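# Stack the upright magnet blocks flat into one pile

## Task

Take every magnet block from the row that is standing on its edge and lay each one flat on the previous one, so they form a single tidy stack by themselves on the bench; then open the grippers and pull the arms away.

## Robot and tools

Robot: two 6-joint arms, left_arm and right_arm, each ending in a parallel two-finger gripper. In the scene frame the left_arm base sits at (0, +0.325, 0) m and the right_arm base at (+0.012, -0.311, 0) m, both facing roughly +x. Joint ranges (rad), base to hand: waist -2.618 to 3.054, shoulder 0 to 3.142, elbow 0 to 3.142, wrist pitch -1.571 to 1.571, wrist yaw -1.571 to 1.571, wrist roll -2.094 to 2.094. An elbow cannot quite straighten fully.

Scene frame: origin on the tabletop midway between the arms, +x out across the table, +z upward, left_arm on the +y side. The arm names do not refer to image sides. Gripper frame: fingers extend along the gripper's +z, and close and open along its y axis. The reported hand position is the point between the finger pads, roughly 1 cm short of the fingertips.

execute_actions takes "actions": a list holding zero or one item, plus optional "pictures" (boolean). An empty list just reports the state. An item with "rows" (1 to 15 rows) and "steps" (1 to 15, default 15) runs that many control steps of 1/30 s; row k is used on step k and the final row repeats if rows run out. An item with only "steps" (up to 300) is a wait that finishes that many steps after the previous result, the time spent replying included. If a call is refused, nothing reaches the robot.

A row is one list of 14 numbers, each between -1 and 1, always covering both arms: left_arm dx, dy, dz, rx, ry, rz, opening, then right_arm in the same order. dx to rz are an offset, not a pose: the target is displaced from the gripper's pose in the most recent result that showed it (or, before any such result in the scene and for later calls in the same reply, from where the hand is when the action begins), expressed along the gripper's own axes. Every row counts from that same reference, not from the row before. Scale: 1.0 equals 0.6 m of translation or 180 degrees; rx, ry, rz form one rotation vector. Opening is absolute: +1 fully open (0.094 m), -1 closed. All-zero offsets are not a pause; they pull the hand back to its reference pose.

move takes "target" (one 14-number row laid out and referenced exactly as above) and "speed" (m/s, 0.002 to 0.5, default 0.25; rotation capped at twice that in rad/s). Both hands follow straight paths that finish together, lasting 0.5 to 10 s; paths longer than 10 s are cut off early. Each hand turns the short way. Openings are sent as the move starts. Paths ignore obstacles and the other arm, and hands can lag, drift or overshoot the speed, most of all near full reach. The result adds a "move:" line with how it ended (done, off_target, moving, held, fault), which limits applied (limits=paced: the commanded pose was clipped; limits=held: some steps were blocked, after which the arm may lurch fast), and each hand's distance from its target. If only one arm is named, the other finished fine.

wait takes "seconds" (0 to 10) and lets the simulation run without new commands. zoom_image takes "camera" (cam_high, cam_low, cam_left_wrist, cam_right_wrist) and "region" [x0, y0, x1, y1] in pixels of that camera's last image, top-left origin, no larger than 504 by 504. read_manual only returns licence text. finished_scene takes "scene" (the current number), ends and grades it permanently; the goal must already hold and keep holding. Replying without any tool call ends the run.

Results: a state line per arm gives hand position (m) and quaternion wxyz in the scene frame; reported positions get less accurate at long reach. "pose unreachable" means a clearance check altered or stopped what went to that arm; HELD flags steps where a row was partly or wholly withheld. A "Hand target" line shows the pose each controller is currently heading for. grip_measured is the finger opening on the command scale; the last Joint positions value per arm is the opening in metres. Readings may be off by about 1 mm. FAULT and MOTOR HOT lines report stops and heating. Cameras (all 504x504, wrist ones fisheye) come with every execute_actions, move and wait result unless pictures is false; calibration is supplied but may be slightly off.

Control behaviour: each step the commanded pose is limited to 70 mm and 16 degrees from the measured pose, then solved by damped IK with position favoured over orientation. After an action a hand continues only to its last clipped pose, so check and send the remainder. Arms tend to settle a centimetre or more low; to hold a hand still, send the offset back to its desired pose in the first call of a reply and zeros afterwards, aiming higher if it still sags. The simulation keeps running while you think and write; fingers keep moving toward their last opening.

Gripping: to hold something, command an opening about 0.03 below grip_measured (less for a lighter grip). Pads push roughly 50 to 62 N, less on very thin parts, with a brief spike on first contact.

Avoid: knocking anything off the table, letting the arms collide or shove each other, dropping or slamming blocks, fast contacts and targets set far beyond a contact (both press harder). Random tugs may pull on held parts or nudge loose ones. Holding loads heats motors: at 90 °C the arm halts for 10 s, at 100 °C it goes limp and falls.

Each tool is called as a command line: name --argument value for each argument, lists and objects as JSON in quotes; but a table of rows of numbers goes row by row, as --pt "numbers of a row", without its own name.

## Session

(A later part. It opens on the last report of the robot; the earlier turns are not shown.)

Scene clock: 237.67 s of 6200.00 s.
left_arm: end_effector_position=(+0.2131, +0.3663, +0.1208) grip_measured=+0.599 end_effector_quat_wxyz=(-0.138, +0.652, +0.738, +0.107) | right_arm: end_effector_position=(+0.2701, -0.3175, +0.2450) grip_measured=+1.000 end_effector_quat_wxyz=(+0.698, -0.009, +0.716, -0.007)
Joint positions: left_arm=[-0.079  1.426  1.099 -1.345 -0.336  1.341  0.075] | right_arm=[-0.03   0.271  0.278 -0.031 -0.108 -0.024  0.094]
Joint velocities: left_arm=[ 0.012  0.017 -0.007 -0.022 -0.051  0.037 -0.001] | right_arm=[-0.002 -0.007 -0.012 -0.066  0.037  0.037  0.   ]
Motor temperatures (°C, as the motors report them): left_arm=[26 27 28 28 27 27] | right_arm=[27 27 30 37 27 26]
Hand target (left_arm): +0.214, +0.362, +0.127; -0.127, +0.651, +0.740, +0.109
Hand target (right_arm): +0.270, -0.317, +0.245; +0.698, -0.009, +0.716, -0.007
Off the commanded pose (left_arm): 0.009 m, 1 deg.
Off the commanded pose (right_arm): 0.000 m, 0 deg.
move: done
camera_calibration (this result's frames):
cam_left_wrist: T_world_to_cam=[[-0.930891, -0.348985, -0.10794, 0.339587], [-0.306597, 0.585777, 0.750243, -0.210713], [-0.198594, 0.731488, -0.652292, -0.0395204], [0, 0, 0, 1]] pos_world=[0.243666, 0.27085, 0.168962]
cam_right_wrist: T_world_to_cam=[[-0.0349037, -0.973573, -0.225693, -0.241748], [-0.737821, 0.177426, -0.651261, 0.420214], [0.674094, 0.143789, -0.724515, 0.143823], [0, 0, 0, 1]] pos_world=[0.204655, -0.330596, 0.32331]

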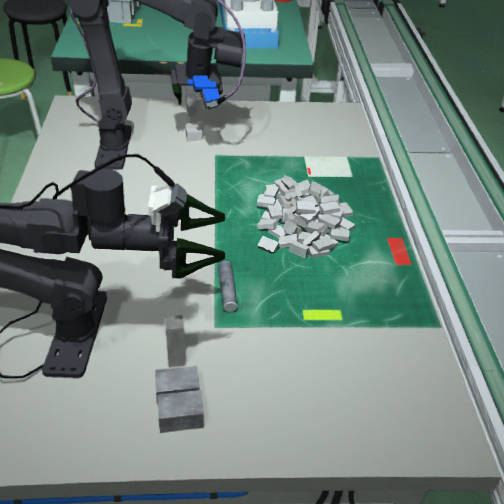

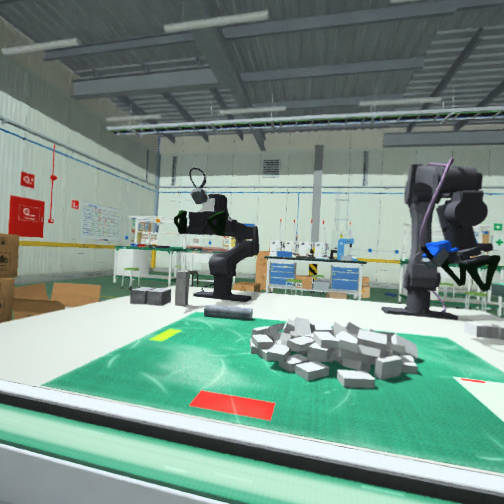

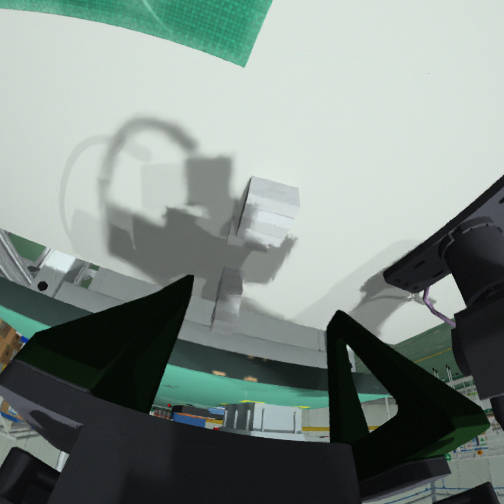

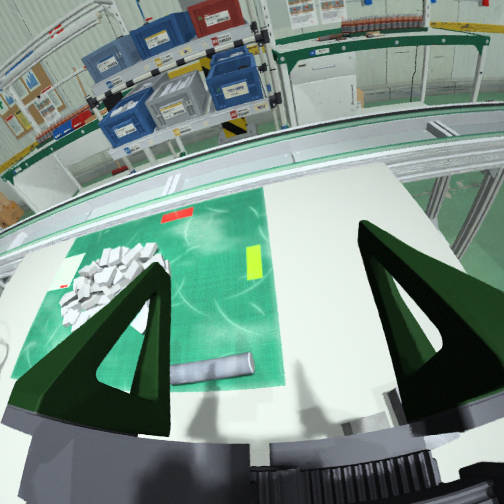

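move --target '[0.0278,-0.0023,0.1005,0.0813,-0.0933,-0.4911,0.75, 0,0,0,0,0,0,1]' --speed 0.35

Scene clock: 280.77 s of 6200.00 s.
left_arm: end_effector_position=(+0.2039, +0.4019, +0.0684) grip_measured=+0.749 end_effector_quat_wxyz=(-0.011, -0.047, +0.999, +0.006) | right_arm: end_effector_position=(+0.2701, -0.3175, +0.2450) grip_measured=+1.000 end_effector_quat_wxyz=(+0.698, -0.009, +0.716, -0.007)
Joint positions: left_arm=[ 0.35   1.413  0.922 -1.098 -0.018  0.245  0.082] | right_arm=[-0.03   0.271  0.278 -0.031 -0.108 -0.024  0.094]
Joint velocities: left_arm=[ 0.017 -0.002 -0.012  0.066 -0.037 -0.037 -0.001] | right_arm=[-0.002 -0.012 -0.007  0.007 -0.051 -0.007  0.   ]
Motor temperatures (°C, as the motors report them): left_arm=[26 27 28 28 27 27] | right_arm=[27 27 30 38 27 26]
Hand target (left_arm): +0.204, +0.402, +0.069; -0.001, -0.057, +0.998, +0.004
Hand target (right_arm): +0.270, -0.317, +0.245; +0.698, -0.009, +0.716, -0.007
Off the commanded pose (left_arm): 0.003 m, 2 deg.
Off the commanded pose (right_arm): 0.000 m, 0 deg.
After step 90, 37.20 s passed at rest.
move: done
camera_calibration (this result's frames):
cam_left_wrist: T_world_to_cam=[[0.346675, -0.935899, -0.0625273, 0.310016], [-0.799256, -0.329634, 0.502524, 0.290234], [-0.490923, -0.124237, -0.862299, 0.316227], [0, 0, 0, 1]] pos_world=[0.27974, 0.425101, 0.146217]
cam_right_wrist: T_world_to_cam=[[-0.0349037, -0.973573, -0.225693, -0.241748], [-0.737821, 0.177426, -0.651261, 0.420214], [0.674094, 0.143789, -0.724515, 0.143823], [0, 0, 0, 1]] pos_world=[0.204655, -0.330596, 0.32331]

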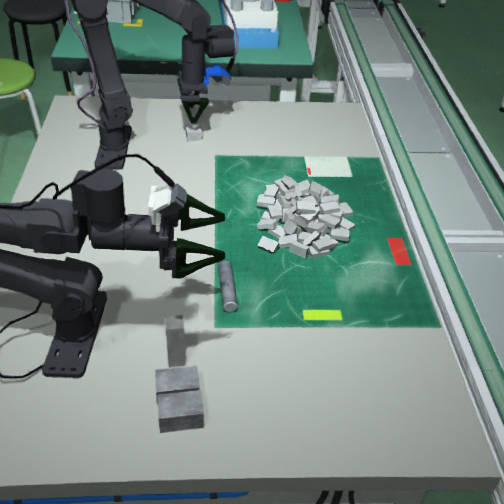

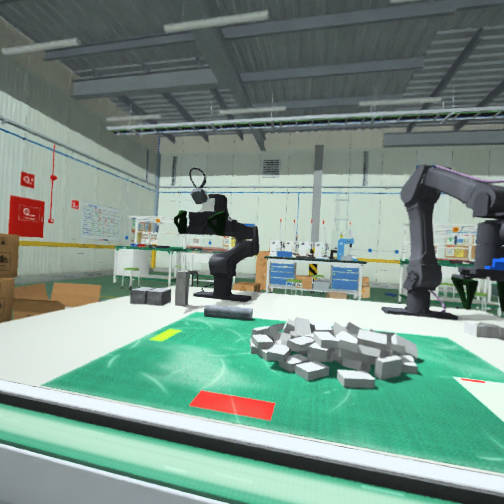

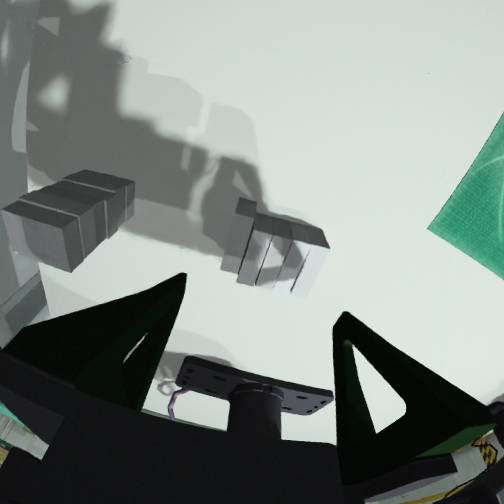

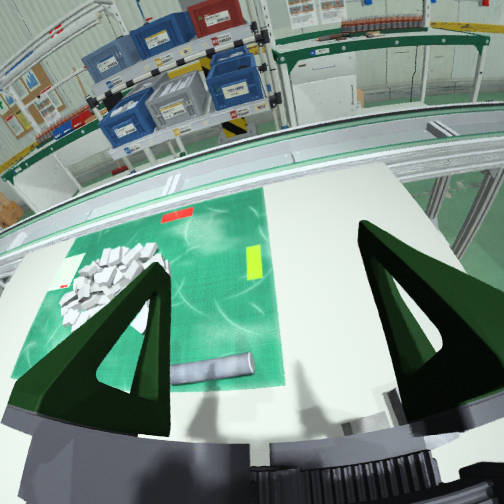

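zoom_image --camera "cam_left_wrist" --region '[170, 170, 370, 340]'

Region (170, 170, 370, 340) of cam_left_wrist's 504x504 image, scaled by 2.520, with more detail than that image has; it fills the top 428 rows of this view, and the rest is white.

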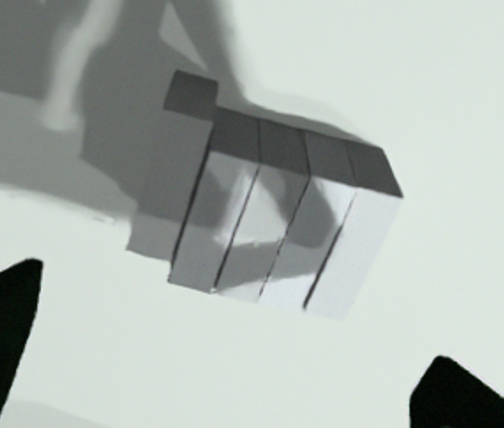

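move --target '[-0.0103,-0.0083,0.052,0.004,-0.007,-0.004,0.75, 0,0,0,0,0,0,1]' --speed 0.08

zoom_image --camera "cam_left_wrist" --region '[150, 170, 390, 370]'

Scene clock: 303.17 s of 6200.00 s.
left_arm: end_effector_position=(+0.2093, +0.4014, +0.0412) grip_measured=+0.749 end_effector_quat_wxyz=(+0.002, -0.054, +0.999, +0.006) | right_arm: end_effector_position=(+0.2701, -0.3175, +0.2450) grip_measured=+1.000 end_effector_quat_wxyz=(+0.698, -0.009, +0.716, -0.007)
Joint positions: left_arm=[ 0.346  1.443  0.834 -0.956 -0.01   0.228  0.082] | right_arm=[-0.03   0.271  0.278 -0.031 -0.108 -0.024  0.094]
Joint velocities: left_arm=[-0.007 -0.002  0.017 -0.037  0.037 -0.051 -0.001] | right_arm=[-0.007  0.022 -0.007 -0.007 -0.022  0.022  0.   ]
Motor temperatures (°C, as the motors report them): left_arm=[26 27 28 28 27 27] | right_arm=[27 27 30 38 27 26]
Hand target (left_arm): +0.209, +0.397, +0.037; -0.000, -0.054, +0.999, +0.000
Hand target (right_arm): +0.270, -0.317, +0.245; +0.698, -0.009, +0.716, -0.007
Off the commanded pose (left_arm): 0.006 m, 1 deg.
Off the commanded pose (right_arm): 0.000 m, 0 deg.
After step 90, 18.40 s passed at rest.
move: done
camera_calibration (this result's frames):
cam_left_wrist: T_world_to_cam=[[0.360022, -0.93138, -0.0540039, 0.301008], [-0.808102, -0.340249, 0.480834, 0.315038], [-0.466213, -0.12947, -0.875147, 0.292842], [0, 0, 0, 1]] pos_world=[0.28274, 0.425458, 0.121055]
cam_right_wrist: T_world_to_cam=[[-0.0349037, -0.973573, -0.225693, -0.241748], [-0.737821, 0.177426, -0.651261, 0.420214], [0.674094, 0.143789, -0.724515, 0.143823], [0, 0, 0, 1]] pos_world=[0.204655, -0.330596, 0.32331]

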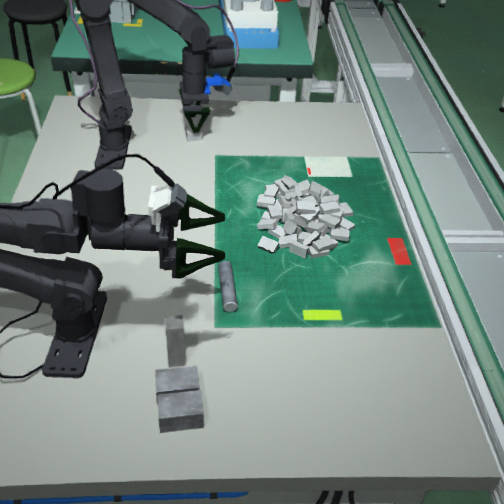

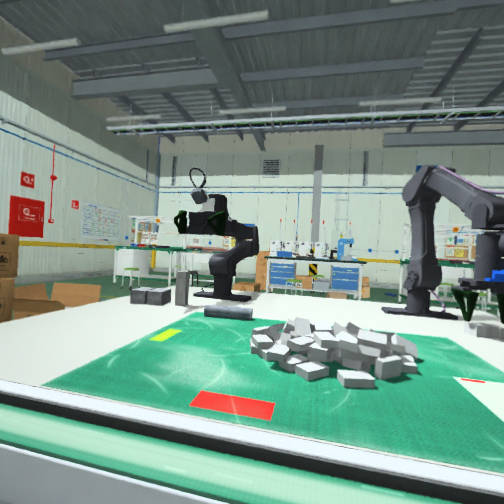

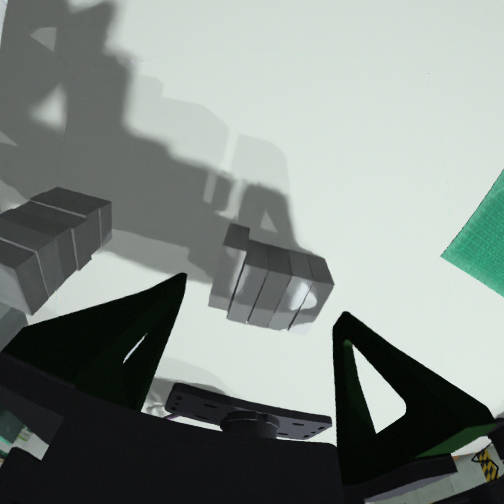

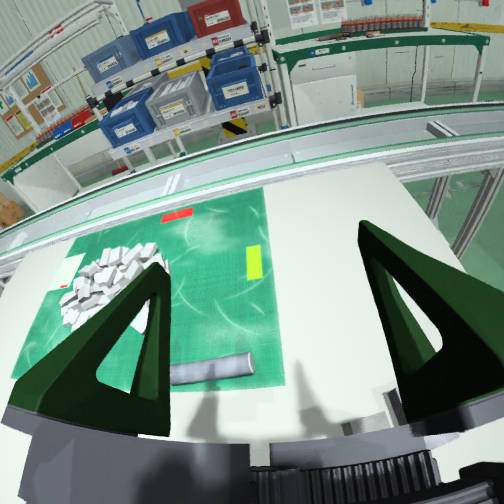

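Region (150, 170, 390, 370) of cam_left_wrist's 504x504 image, scaled by 2.100, with more detail than that image has.

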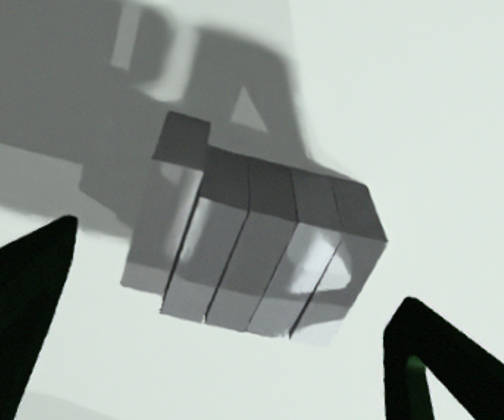

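move --target '[0.0,-0.012,0.053,0.004,0,0,0.75, 0,0,0,0,0,0,1]' --speed 0.05

Scene clock: 307.00 s of 6200.00 s.
left_arm: end_effector_position=(+0.2108, +0.3981, +0.0139) grip_measured=+0.749 end_effector_quat_wxyz=(+0.005, -0.053, +0.999, +0.005) | right_arm: end_effector_position=(+0.2701, -0.3175, +0.2450) grip_measured=+1.000 end_effector_quat_wxyz=(+0.698, -0.009, +0.716, -0.007)
Joint positions: left_arm=[ 0.333  1.488  0.755 -0.825 -0.006  0.216  0.082] | right_arm=[-0.03   0.271  0.278 -0.031 -0.108 -0.024  0.094]
Joint velocities: left_arm=[ 0.007 -0.002 -0.007  0.007 -0.007  0.051  0.001] | right_arm=[-0.007 -0.022 -0.012  0.022 -0.007  0.037  0.   ]
Motor temperatures (°C, as the motors report them): left_arm=[26 27 28 28 27 27] | right_arm=[27 27 30 38 27 26]
Hand target (left_arm): +0.210, +0.394, +0.010; +0.003, -0.053, +0.999, -0.001
Hand target (right_arm): +0.270, -0.317, +0.245; +0.698, -0.009, +0.716, -0.007
Off the commanded pose (left_arm): 0.006 m, 1 deg.
Off the commanded pose (right_arm): 0.000 m, 0 deg.
move: done
camera_calibration (this result's frames):
cam_left_wrist: T_world_to_cam=[[0.360002, -0.93162, -0.0498266, 0.295995], [-0.811663, -0.339086, 0.475631, 0.328602], [-0.460003, -0.130785, -0.878233, 0.268469], [0, 0, 0, 1]] pos_world=[0.283652, 0.422291, 0.0942329]
cam_right_wrist: T_world_to_cam=[[-0.0349037, -0.973573, -0.225693, -0.241748], [-0.737821, 0.177426, -0.651261, 0.420214], [0.674094, 0.143789, -0.724515, 0.143823], [0, 0, 0, 1]] pos_world=[0.204655, -0.330596, 0.32331]

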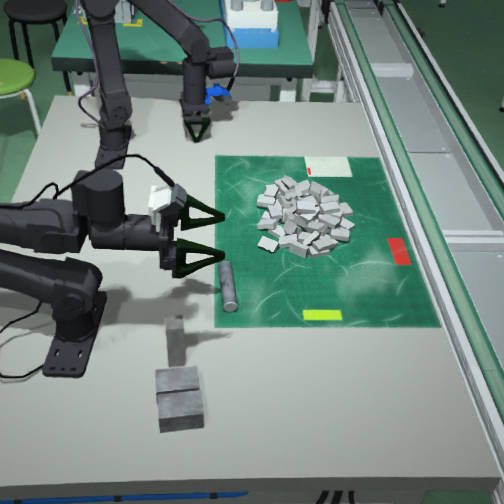

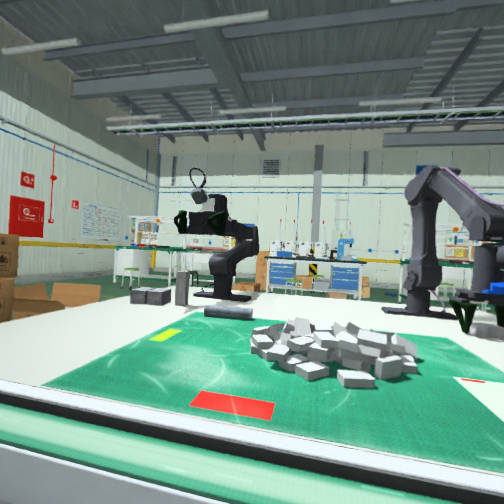

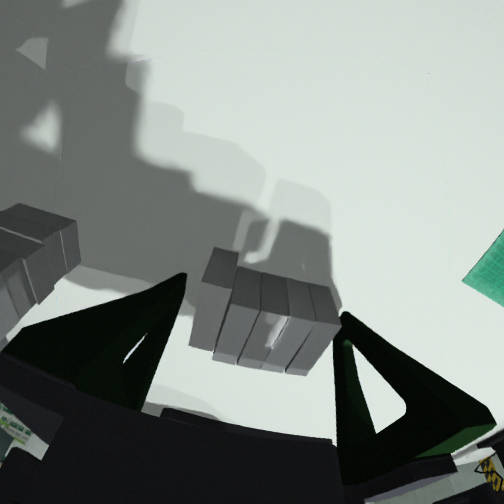

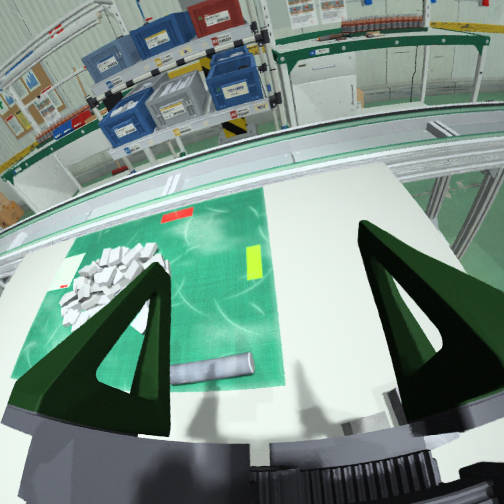

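execute_actions --actions '[{"rows": [[0,0,0,0,0,0,0.68,0,0,0,0,0,0,1],[0,0,0,0,0,0,0.61,0,0,0,0,0,0,1],[0,0,0,0,0,0,0.55,0,0,0,0,0,0,1],[0,0,0,0,0,0,0.49,0,0,0,0,0,0,1],[0,0,0,0,0,0,0.44,0,0,0,0,0,0,1],[0,0,0,0,0,0,0.40,0,0,0,0,0,0,1],[0,0,0,0,0,0,0.37,0,0,0,0,0,0,1],[0,0,0,0,0,0,0.34,0,0,0,0,0,0,1],[0,0,0,0,0,0,0.32,0,0,0,0,0,0,1],[0,0,0,0,0,0,0.30,0,0,0,0,0,0,1],[0,0,0,0,0,0,0.28,0,0,0,0,0,0,1],[0,0,0,0,0,0,0.26,0,0,0,0,0,0,1],[0,0,0,0,0,0,0.24,0,0,0,0,0,0,1],[0,0,0,0,0,0,0.22,0,0,0,0,0,0,1],[0,0,0,0,0,0,0.20,0,0,0,0,0,0,1]], "steps": 15}]'

Scene clock: 313.07 s of 6200.00 s.
left_arm: end_effector_position=(+0.2111, +0.3984, +0.0139) grip_measured=+0.223 end_effector_quat_wxyz=(+0.006, -0.054, +0.999, +0.006) | right_arm: end_effector_position=(+0.2701, -0.3175, +0.2450) grip_measured=+1.000 end_effector_quat_wxyz=(+0.698, -0.009, +0.716, -0.007)
Joint positions: left_arm=[ 0.333  1.488  0.755 -0.823 -0.007  0.215  0.057] | right_arm=[-0.03   0.271  0.278 -0.031 -0.108 -0.024  0.094]
Joint velocities: left_arm=[ 0.002  0.012 -0.007  0.007 -0.007 -0.051  0.   ] | right_arm=[ 0.007 -0.002 -0.007 -0.022 -0.022  0.007  0.   ]
Motor temperatures (°C, as the motors report them): left_arm=[26 27 28 28 27 27] | right_arm=[27 27 30 38 27 26]
Hand target (left_arm): +0.211, +0.398, +0.014; +0.005, -0.053, +0.999, +0.005
Hand target (right_arm): +0.270, -0.317, +0.245; +0.698, -0.009, +0.716, -0.007
Off the commanded pose (left_arm): 0.000 m, 0 deg.
Off the commanded pose (right_arm): 0.000 m, 0 deg.
Steps of this call (steps 1 to 90: nothing new was sent; then 2.57 s passed at rest; steps 91 to 105: all 15 steps of this action). Readings (end_effector_position):
91: left_arm (+0.2111, +0.3982, +0.0139) | right_arm (+0.2701, -0.3175, +0.2450)
92: left_arm (+0.2111, +0.3982, +0.0139) | right_arm (+0.2701, -0.3175, +0.2450)
94: left_arm (+0.2111, +0.3982, +0.0139) | right_arm (+0.2701, -0.3175, +0.2450)
98: left_arm (+0.2111, +0.3982, +0.0139) | right_arm (+0.2701, -0.3175, +0.2450)
105: the state above
camera_calibration (this result's frames):
cam_left_wrist: T_world_to_cam=[[0.360426, -0.931398, -0.0508919, 0.296018], [-0.812045, -0.340151, 0.474215, 0.32947], [-0.458994, -0.129593, -0.878937, 0.267973], [0, 0, 0, 1]] pos_world=[0.28385, 0.422507, 0.0943563]
cam_right_wrist: T_world_to_cam=[[-0.0349037, -0.973573, -0.225693, -0.241748], [-0.737821, 0.177426, -0.651261, 0.420214], [0.674094, 0.143789, -0.724515, 0.143823], [0, 0, 0, 1]] pos_world=[0.204655, -0.330596, 0.32331]

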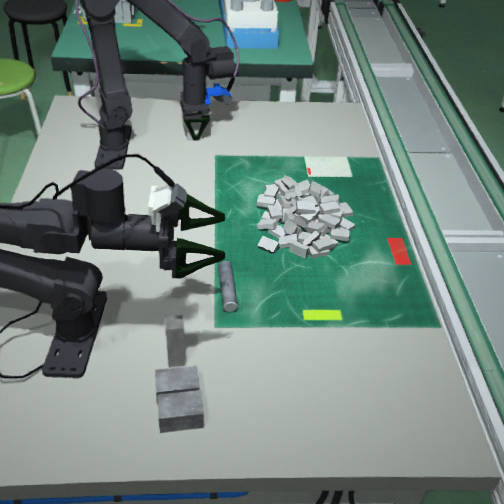

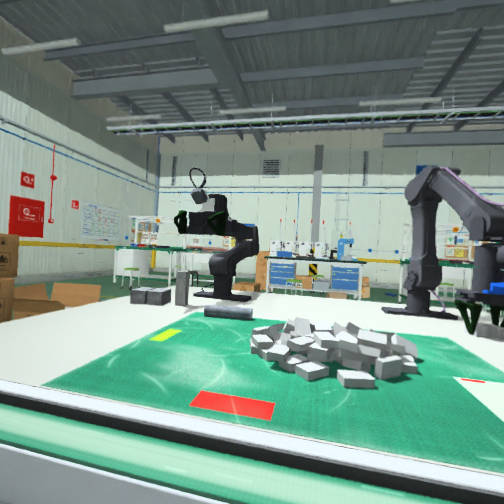

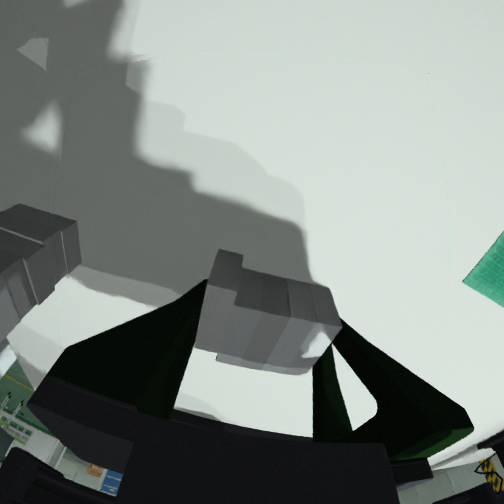

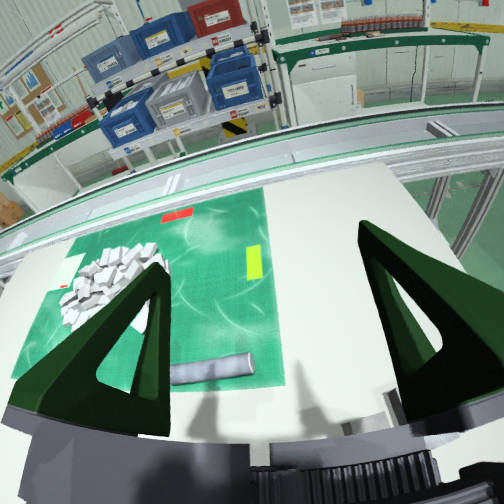

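execute_actions --actions '[{"rows": [[0,0,0,0,0,0,0.19,0,0,0,0,0,0,1],[0,0,0,0,0,0,0.18,0,0,0,0,0,0,1],[0,0,0,0,0,0,0.17,0,0,0,0,0,0,1],[0,0,0,0,0,0,0.16,0,0,0,0,0,0,1],[0,0,0,0,0,0,0.15,0,0,0,0,0,0,1],[0,0,0,0,0,0,0.14,0,0,0,0,0,0,1]], "steps": 10}]' --pictures false

Scene clock: 316.50 s of 6200.00 s.
left_arm: end_effector_position=(+0.2111, +0.3984, +0.0139) grip_measured=+0.223 end_effector_quat_wxyz=(+0.006, -0.054, +0.999, +0.006) | right_arm: end_effector_position=(+0.2701, -0.3175, +0.2450) grip_measured=+1.000 end_effector_quat_wxyz=(+0.698, -0.009, +0.716, -0.007)
Joint positions: left_arm=[ 0.333  1.488  0.755 -0.823 -0.007  0.215  0.057] | right_arm=[-0.03   0.271  0.278 -0.031 -0.108 -0.024  0.094]
Joint velocities: left_arm=[ 0.032  0.002 -0.017 -0.037 -0.037 -0.037 -0.001] | right_arm=[ 0.007 -0.002 -0.007  0.066 -0.037  0.007  0.   ]
Motor temperatures (°C, as the motors report them): left_arm=[26 27 28 28 27 27] | right_arm=[27 27 30 39 27 26]
Hand target (left_arm): +0.211, +0.398, +0.014; +0.006, -0.054, +0.999, +0.006
Hand target (right_arm): +0.270, -0.317, +0.245; +0.698, -0.009, +0.716, -0.007
Off the commanded pose (left_arm): 0.000 m, 0 deg.
Off the commanded pose (right_arm): 0.000 m, 0 deg.
Steps of this call (steps 1 to 90: nothing new was sent; then 0.10 s passed at rest; steps 91 to 100: all 10 steps of this action). Readings (end_effector_position):
91: left_arm (+0.2111, +0.3984, +0.0139) | right_arm (+0.2701, -0.3175, +0.2450)
92: left_arm (+0.2111, +0.3984, +0.0139) | right_arm (+0.2701, -0.3175, +0.2450)
94: left_arm (+0.2111, +0.3984, +0.0139) | right_arm (+0.2701, -0.3175, +0.2450)
98: left_arm (+0.2111, +0.3984, +0.0139) | right_arm (+0.2701, -0.3175, +0.2450)
100: the state above

move --target '[0,0,-0.075,0,0,0,0.17, 0,0,0,0,0,0,1]' --speed 0.05

Scene clock: 323.60 s of 6200.00 s.
left_arm: end_effector_position=(+0.2034, +0.3958, +0.0453) grip_measured=+0.223 end_effector_quat_wxyz=(-0.014, -0.053, +0.998, -0.000) | right_arm: end_effector_position=(+0.2701, -0.3175, +0.2450) grip_measured=+1.000 end_effector_quat_wxyz=(+0.698, -0.009, +0.716, -0.007)
Joint positions: left_arm=[ 0.333  1.441  0.85  -1.007 -0.007  0.215  0.057] | right_arm=[-0.03   0.271  0.278 -0.031 -0.108 -0.024  0.094]
Joint velocities: left_arm=[ 0.002  0.002 -0.007  0.022  0.081 -0.007  0.001] | right_arm=[-0.007  0.002 -0.002 -0.095 -0.081 -0.037  0.   ]
Motor temperatures (°C, as the motors report them): left_arm=[26 27 28 28 27 27] | right_arm=[27 27 30 39 27 26]
Hand target (left_arm): +0.211, +0.399, +0.058; +0.006, -0.054, +0.999, +0.006
Hand target (right_arm): +0.270, -0.317, +0.245; +0.698, -0.009, +0.716, -0.007
Off the commanded pose (left_arm): 0.016 m, 2 deg.
Off the commanded pose (right_arm): 0.000 m, 0 deg.
After step 90, 2.70 s passed at rest.
move: off_target (left_arm)
camera_calibration (this result's frames):
cam_left_wrist: T_world_to_cam=[[0.358362, -0.932088, -0.0528108, 0.298774], [-0.792443, -0.333604, 0.510629, 0.29925], [-0.493569, -0.141141, -0.858178, 0.302369], [0, 0, 0, 1]] pos_world=[0.279309, 0.420991, 0.122459]
cam_right_wrist: T_world_to_cam=[[-0.0349037, -0.973573, -0.225693, -0.241748], [-0.737821, 0.177426, -0.651261, 0.420214], [0.674094, 0.143789, -0.724515, 0.143823], [0, 0, 0, 1]] pos_world=[0.204655, -0.330596, 0.32331]

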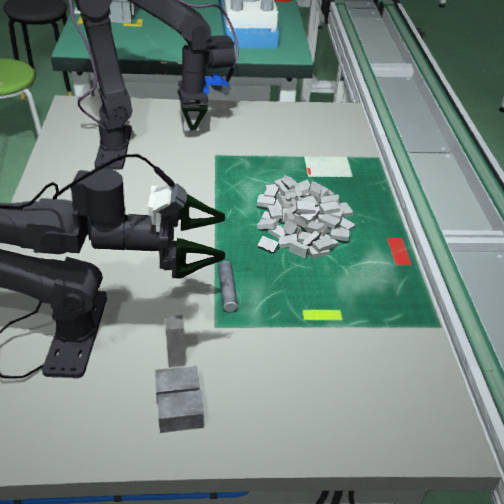

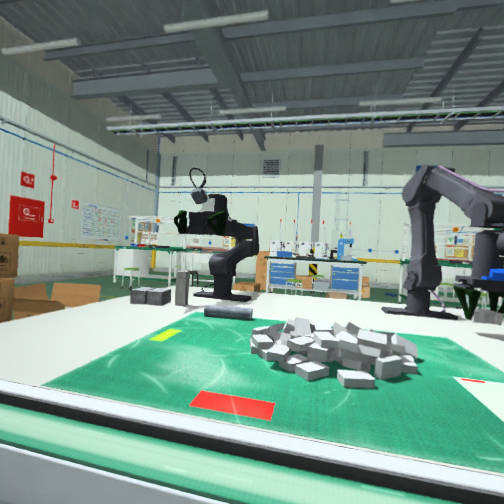

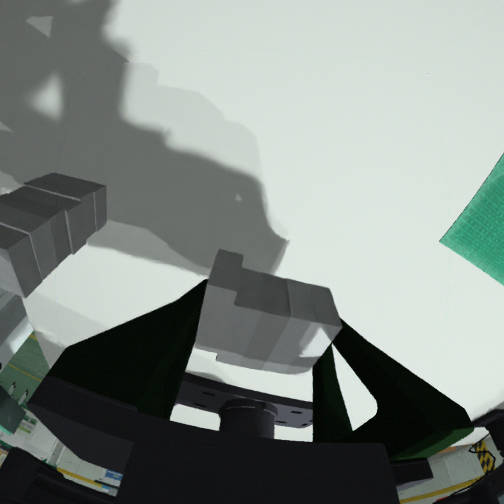

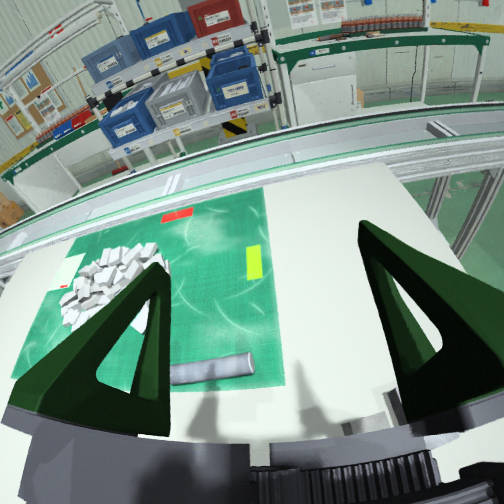

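move --target '[-0.3217,-0.0608,-0.0508,0.0075,-0.0065,-0.510,0.17, 0,0,0,0,0,0,1]' --speed 0.25

Scene clock: 334.77 s of 6200.00 s.
left_arm: end_effector_position=(+0.3964, +0.3868, +0.0585) grip_measured=+0.224 end_effector_quat_wxyz=(+0.007, +0.754, -0.657, -0.004) | right_arm: end_effector_position=(+0.2701, -0.3175, +0.2450) grip_measured=+1.000 end_effector_quat_wxyz=(+0.698, -0.009, +0.716, -0.007)
Joint positions: left_arm=[ 0.163  2.114  1.724 -1.197  0.003 -1.554  0.057] | right_arm=[-0.03   0.271  0.278 -0.031 -0.108 -0.024  0.094]
Joint velocities: left_arm=[-0.007 -0.017 -0.007 -0.007  0.022 -0.051 -0.001] | right_arm=[ 0.002  0.012 -0.007 -0.007 -0.007  0.051  0.   ]
Motor temperatures (°C, as the motors report them): left_arm=[26 28 29 27 27 27] | right_arm=[27 27 30 39 27 26]
Hand target (left_arm): +0.401, +0.384, +0.070; +0.000, +0.755, -0.656, +0.002
Hand target (right_arm): +0.270, -0.317, +0.245; +0.698, -0.009, +0.716, -0.007
Off the commanded pose (left_arm): 0.014 m, 1 deg.
Off the commanded pose (right_arm): 0.000 m, 0 deg.
After step 90, 4.33 s passed at rest.
move: off_target (left_arm)
camera_calibration (this result's frames):
cam_left_wrist: T_world_to_cam=[[0.920261, 0.386543, -0.0608645, -0.51044], [0.365569, -0.793794, 0.486056, 0.162809], [0.139567, -0.469549, -0.871806, 0.2845], [0, 0, 0, 1]] pos_world=[0.370514, 0.46013, 0.137827]
cam_right_wrist: T_world_to_cam=[[-0.0349037, -0.973573, -0.225693, -0.241748], [-0.737821, 0.177426, -0.651261, 0.420214], [0.674094, 0.143789, -0.724515, 0.143823], [0, 0, 0, 1]] pos_world=[0.204655, -0.330596, 0.32331]

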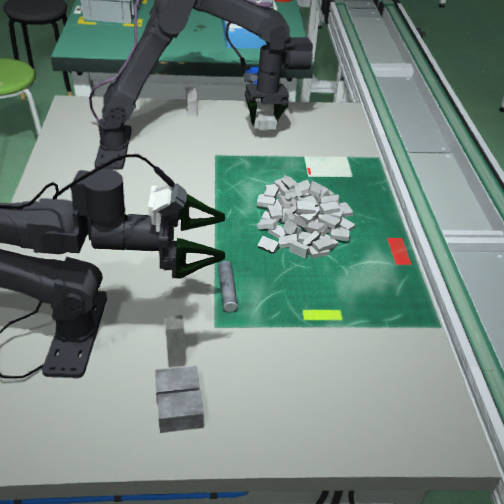

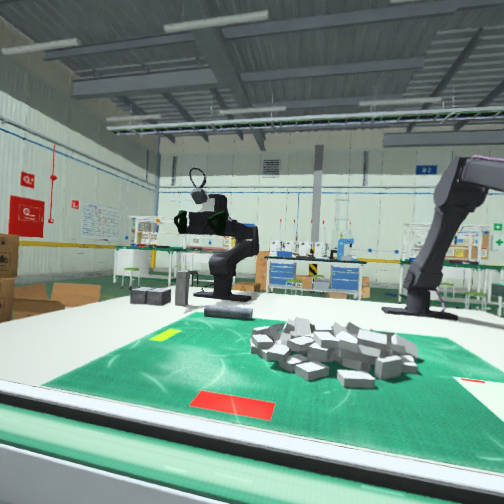

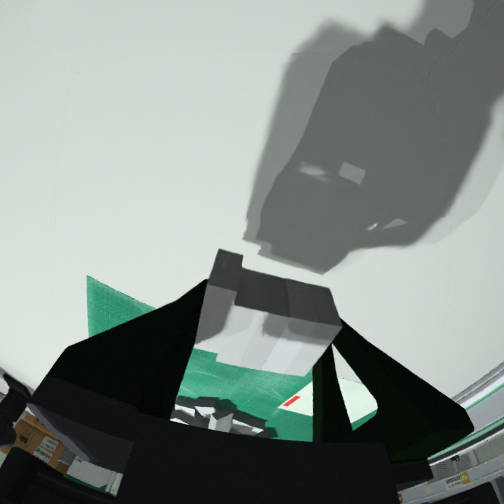

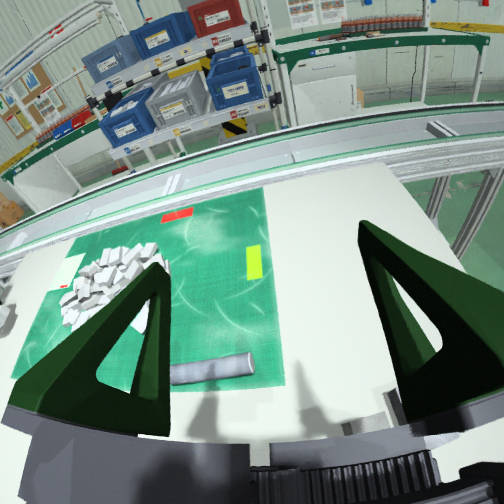

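move --target '[0,0,0.045,-0.005,0,0,0.17, 0,0,0,0,0,0,1]' --speed 0.04

Scene clock: 338.03 s of 6200.00 s.
left_arm: end_effector_position=(+0.3951, +0.3866, +0.0268) grip_measured=+0.224 end_effector_quat_wxyz=(+0.017, +0.754, -0.656, -0.012) | right_arm: end_effector_position=(+0.2701, -0.3175, +0.2450) grip_measured=+1.000 end_effector_quat_wxyz=(+0.698, -0.009, +0.716, -0.007)
Joint positions: left_arm=[ 0.163  2.159  1.666 -1.119  0.003 -1.556  0.057] | right_arm=[-0.03   0.271  0.278 -0.031 -0.108 -0.024  0.094]
Joint velocities: left_arm=[-0.002 -0.017 -0.017 -0.051 -0.022 -0.037 -0.   ] | right_arm=[ 0.002 -0.002 -0.007  0.007 -0.007 -0.081  0.   ]
Motor temperatures (°C, as the motors report them): left_arm=[26 29 29 27 27 27] | right_arm=[27 27 31 39 27 26]
Hand target (left_arm): +0.396, +0.386, +0.031; +0.013, +0.753, -0.657, -0.009
Hand target (right_arm): +0.270, -0.317, +0.245; +0.698, -0.009, +0.716, -0.007
Off the commanded pose (left_arm): 0.005 m, 1 deg.
Off the commanded pose (right_arm): 0.000 m, 0 deg.
move: done
camera_calibration (this result's frames):
cam_left_wrist: T_world_to_cam=[[0.917704, 0.388019, -0.0852089, -0.509977], [0.379105, -0.791262, 0.479775, 0.172372], [0.118739, -0.472594, -0.873244, 0.266415], [0, 0, 0, 1]] pos_world=[0.371027, 0.460179, 0.106491]
cam_right_wrist: T_world_to_cam=[[-0.0349037, -0.973573, -0.225693, -0.241748], [-0.737821, 0.177426, -0.651261, 0.420214], [0.674094, 0.143789, -0.724515, 0.143823], [0, 0, 0, 1]] pos_world=[0.204655, -0.330596, 0.32331]

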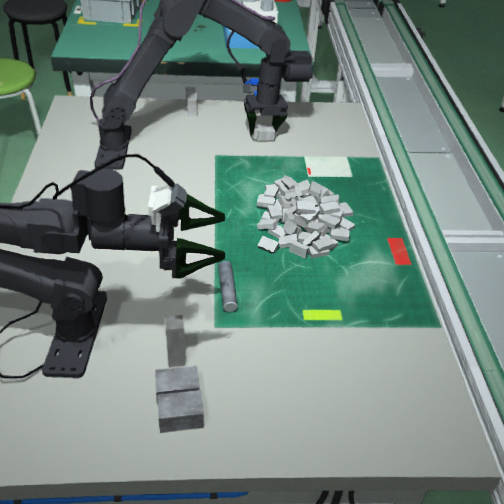

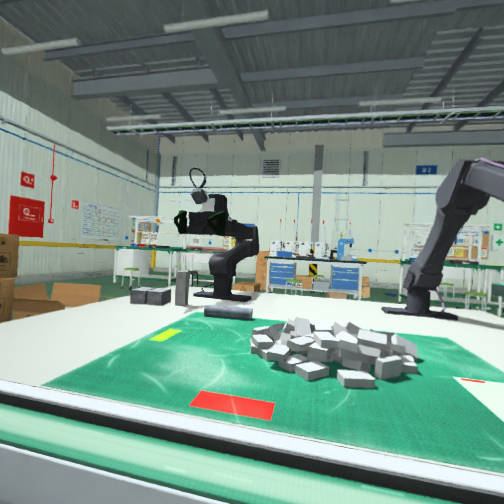

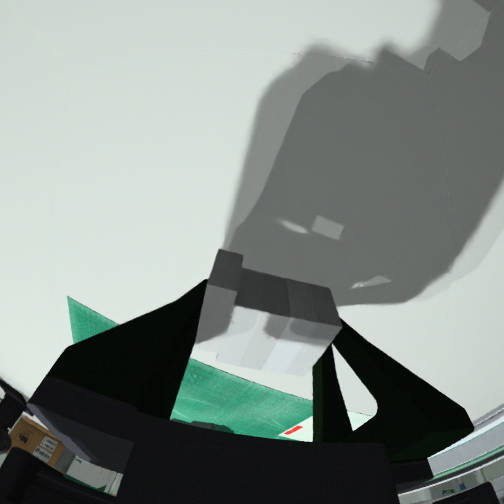

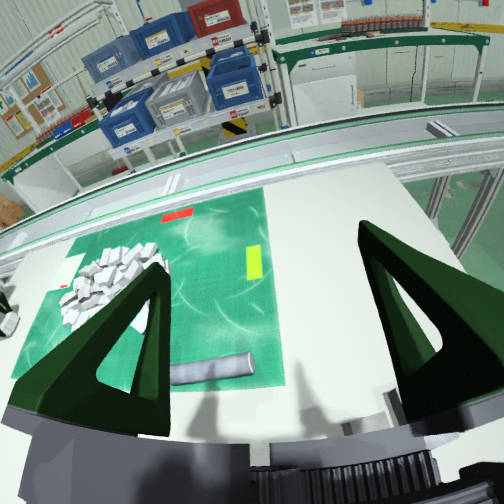

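move --target '[0,0,0.016,0.016,0,0,0.17, 0,0,0,0,0,0,1]' --speed 0.015

Scene clock: 343.83 s of 6200.00 s.
left_arm: end_effector_position=(+0.3942, +0.3864, +0.0194) grip_measured=+0.224 end_effector_quat_wxyz=(+0.002, +0.754, -0.657, +0.001) | right_arm: end_effector_position=(+0.2701, -0.3175, +0.2450) grip_measured=+1.000 end_effector_quat_wxyz=(+0.698, -0.009, +0.716, -0.007)
Joint positions: left_arm=[ 0.163  2.126  1.583 -1.03   0.003 -1.556  0.057] | right_arm=[-0.03   0.271  0.278 -0.031 -0.108 -0.024  0.094]
Joint velocities: left_arm=[ 0.002  0.007 -0.007 -0.007  0.037  0.007 -0.   ] | right_arm=[ 0.007 -0.022 -0.007 -0.007 -0.022 -0.037  0.   ]
Motor temperatures (°C, as the motors report them): left_arm=[26 30 29 27 27 27] | right_arm=[27 27 31 39 27 26]
Hand target (left_arm): +0.395, +0.386, +0.017; -0.002, +0.754, -0.656, +0.004
Hand target (right_arm): +0.270, -0.317, +0.245; +0.698, -0.009, +0.716, -0.007
Off the commanded pose (left_arm): 0.002 m, 1 deg.
Off the commanded pose (right_arm): 0.000 m, 0 deg.
After step 90, 0.97 s passed at rest.
move: done
camera_calibration (this result's frames):
cam_left_wrist: T_world_to_cam=[[0.920311, 0.38842, -0.0464572, -0.511671], [0.359914, -0.794213, 0.489579, 0.184649], [0.153265, -0.467285, -0.870721, 0.244314], [0, 0, 0, 1]] pos_world=[0.366993, 0.459558, 0.0985585]
cam_right_wrist: T_world_to_cam=[[-0.0349037, -0.973573, -0.225693, -0.241748], [-0.737821, 0.177426, -0.651261, 0.420214], [0.674094, 0.143789, -0.724515, 0.143823], [0, 0, 0, 1]] pos_world=[0.204655, -0.330596, 0.32331]

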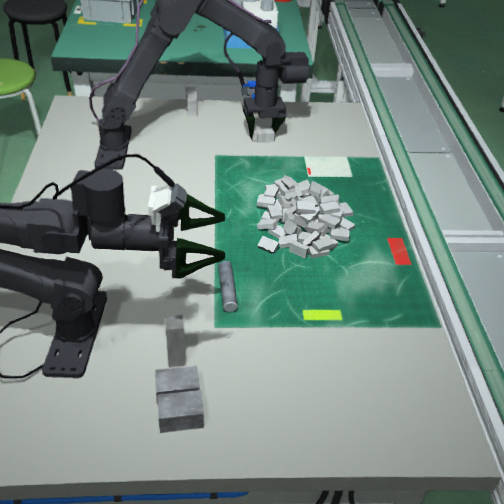

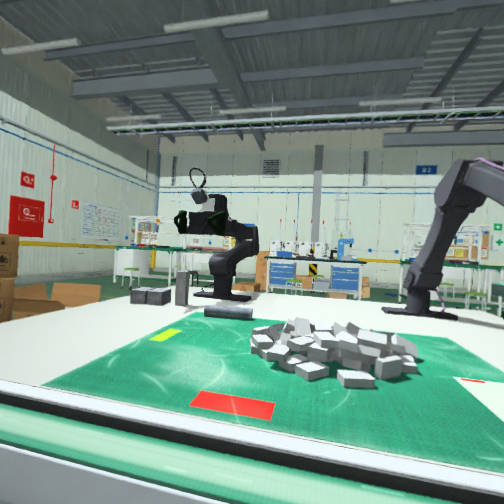

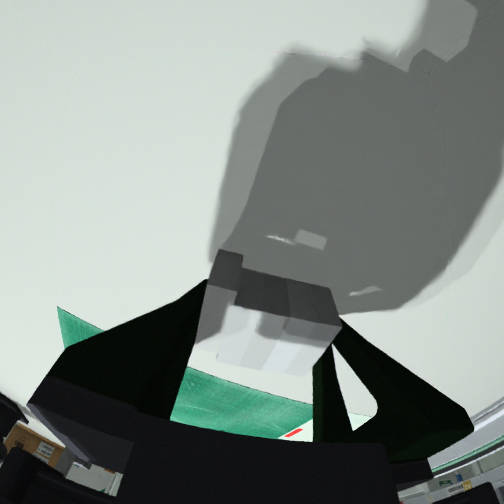

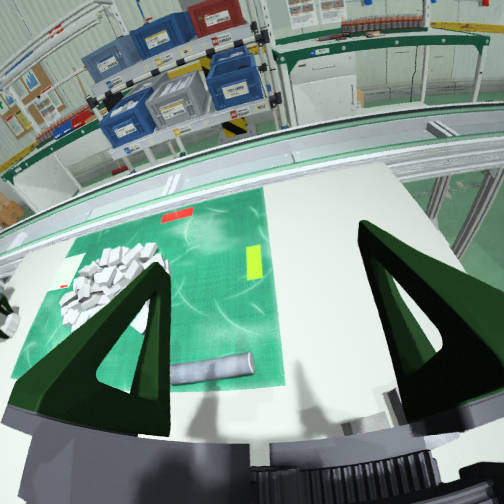

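move --target '[0,0,0.01,0,0,0,0.17, 0,0,0,0,0,0,1]' --speed 0.01

Scene clock: 348.10 s of 6200.00 s.
left_arm: end_effector_position=(+0.3941, +0.3864, +0.0195) grip_measured=+0.224 end_effector_quat_wxyz=(+0.002, +0.754, -0.657, +0.001) | right_arm: end_effector_position=(+0.2701, -0.3175, +0.2450) grip_measured=+1.000 end_effector_quat_wxyz=(+0.698, -0.009, +0.716, -0.007)
Joint positions: left_arm=[ 0.163  2.125  1.583 -1.03   0.003 -1.556  0.057] | right_arm=[-0.03   0.271  0.278 -0.031 -0.108 -0.024  0.094]
Joint velocities: left_arm=[-0.012  0.002  0.002 -0.037 -0.007 -0.081  0.001] | right_arm=[-0.002 -0.022 -0.017  0.066  0.007 -0.037  0.   ]
Motor temperatures (°C, as the motors report them): left_arm=[26 30 28 27 27 27] | right_arm=[27 27 31 39 27 26]
Hand target (left_arm): +0.394, +0.386, +0.014; +0.002, +0.754, -0.657, +0.001
Hand target (right_arm): +0.270, -0.317, +0.245; +0.698, -0.009, +0.716, -0.007
Off the commanded pose (left_arm): 0.006 m, 0 deg.
Off the commanded pose (right_arm): 0.000 m, 0 deg.
After step 90, 0.43 s passed at rest.
move: done
camera_calibration (this result's frames):
cam_left_wrist: T_world_to_cam=[[0.920311, 0.38842, -0.0464572, -0.511585], [0.359914, -0.794213, 0.489579, 0.184643], [0.153265, -0.467285, -0.870721, 0.244368], [0, 0, 0, 1]] pos_world=[0.366908, 0.459545, 0.0986116]
cam_right_wrist: T_world_to_cam=[[-0.0349037, -0.973573, -0.225693, -0.241748], [-0.737821, 0.177426, -0.651261, 0.420214], [0.674094, 0.143789, -0.724515, 0.143823], [0, 0, 0, 1]] pos_world=[0.204655, -0.330596, 0.32331]

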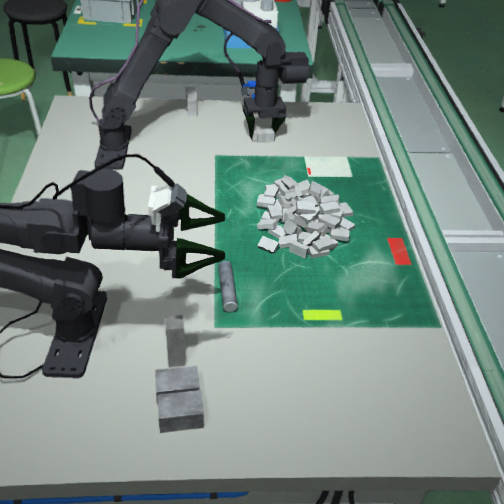

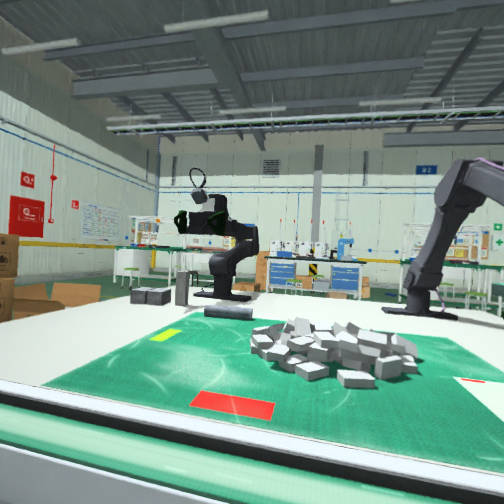

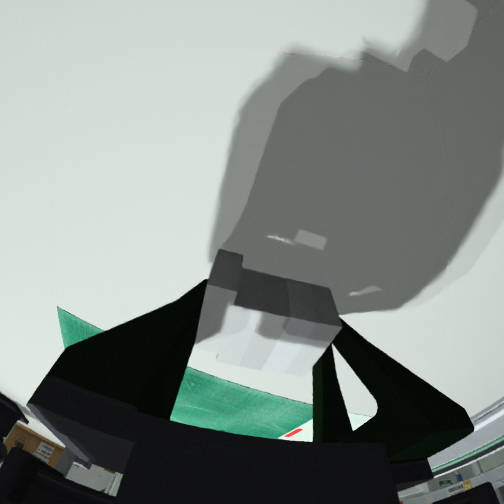

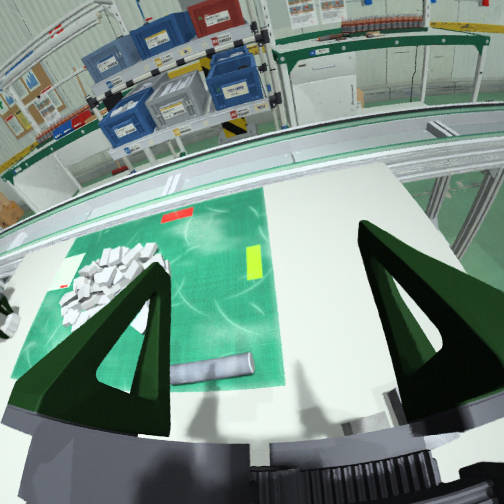

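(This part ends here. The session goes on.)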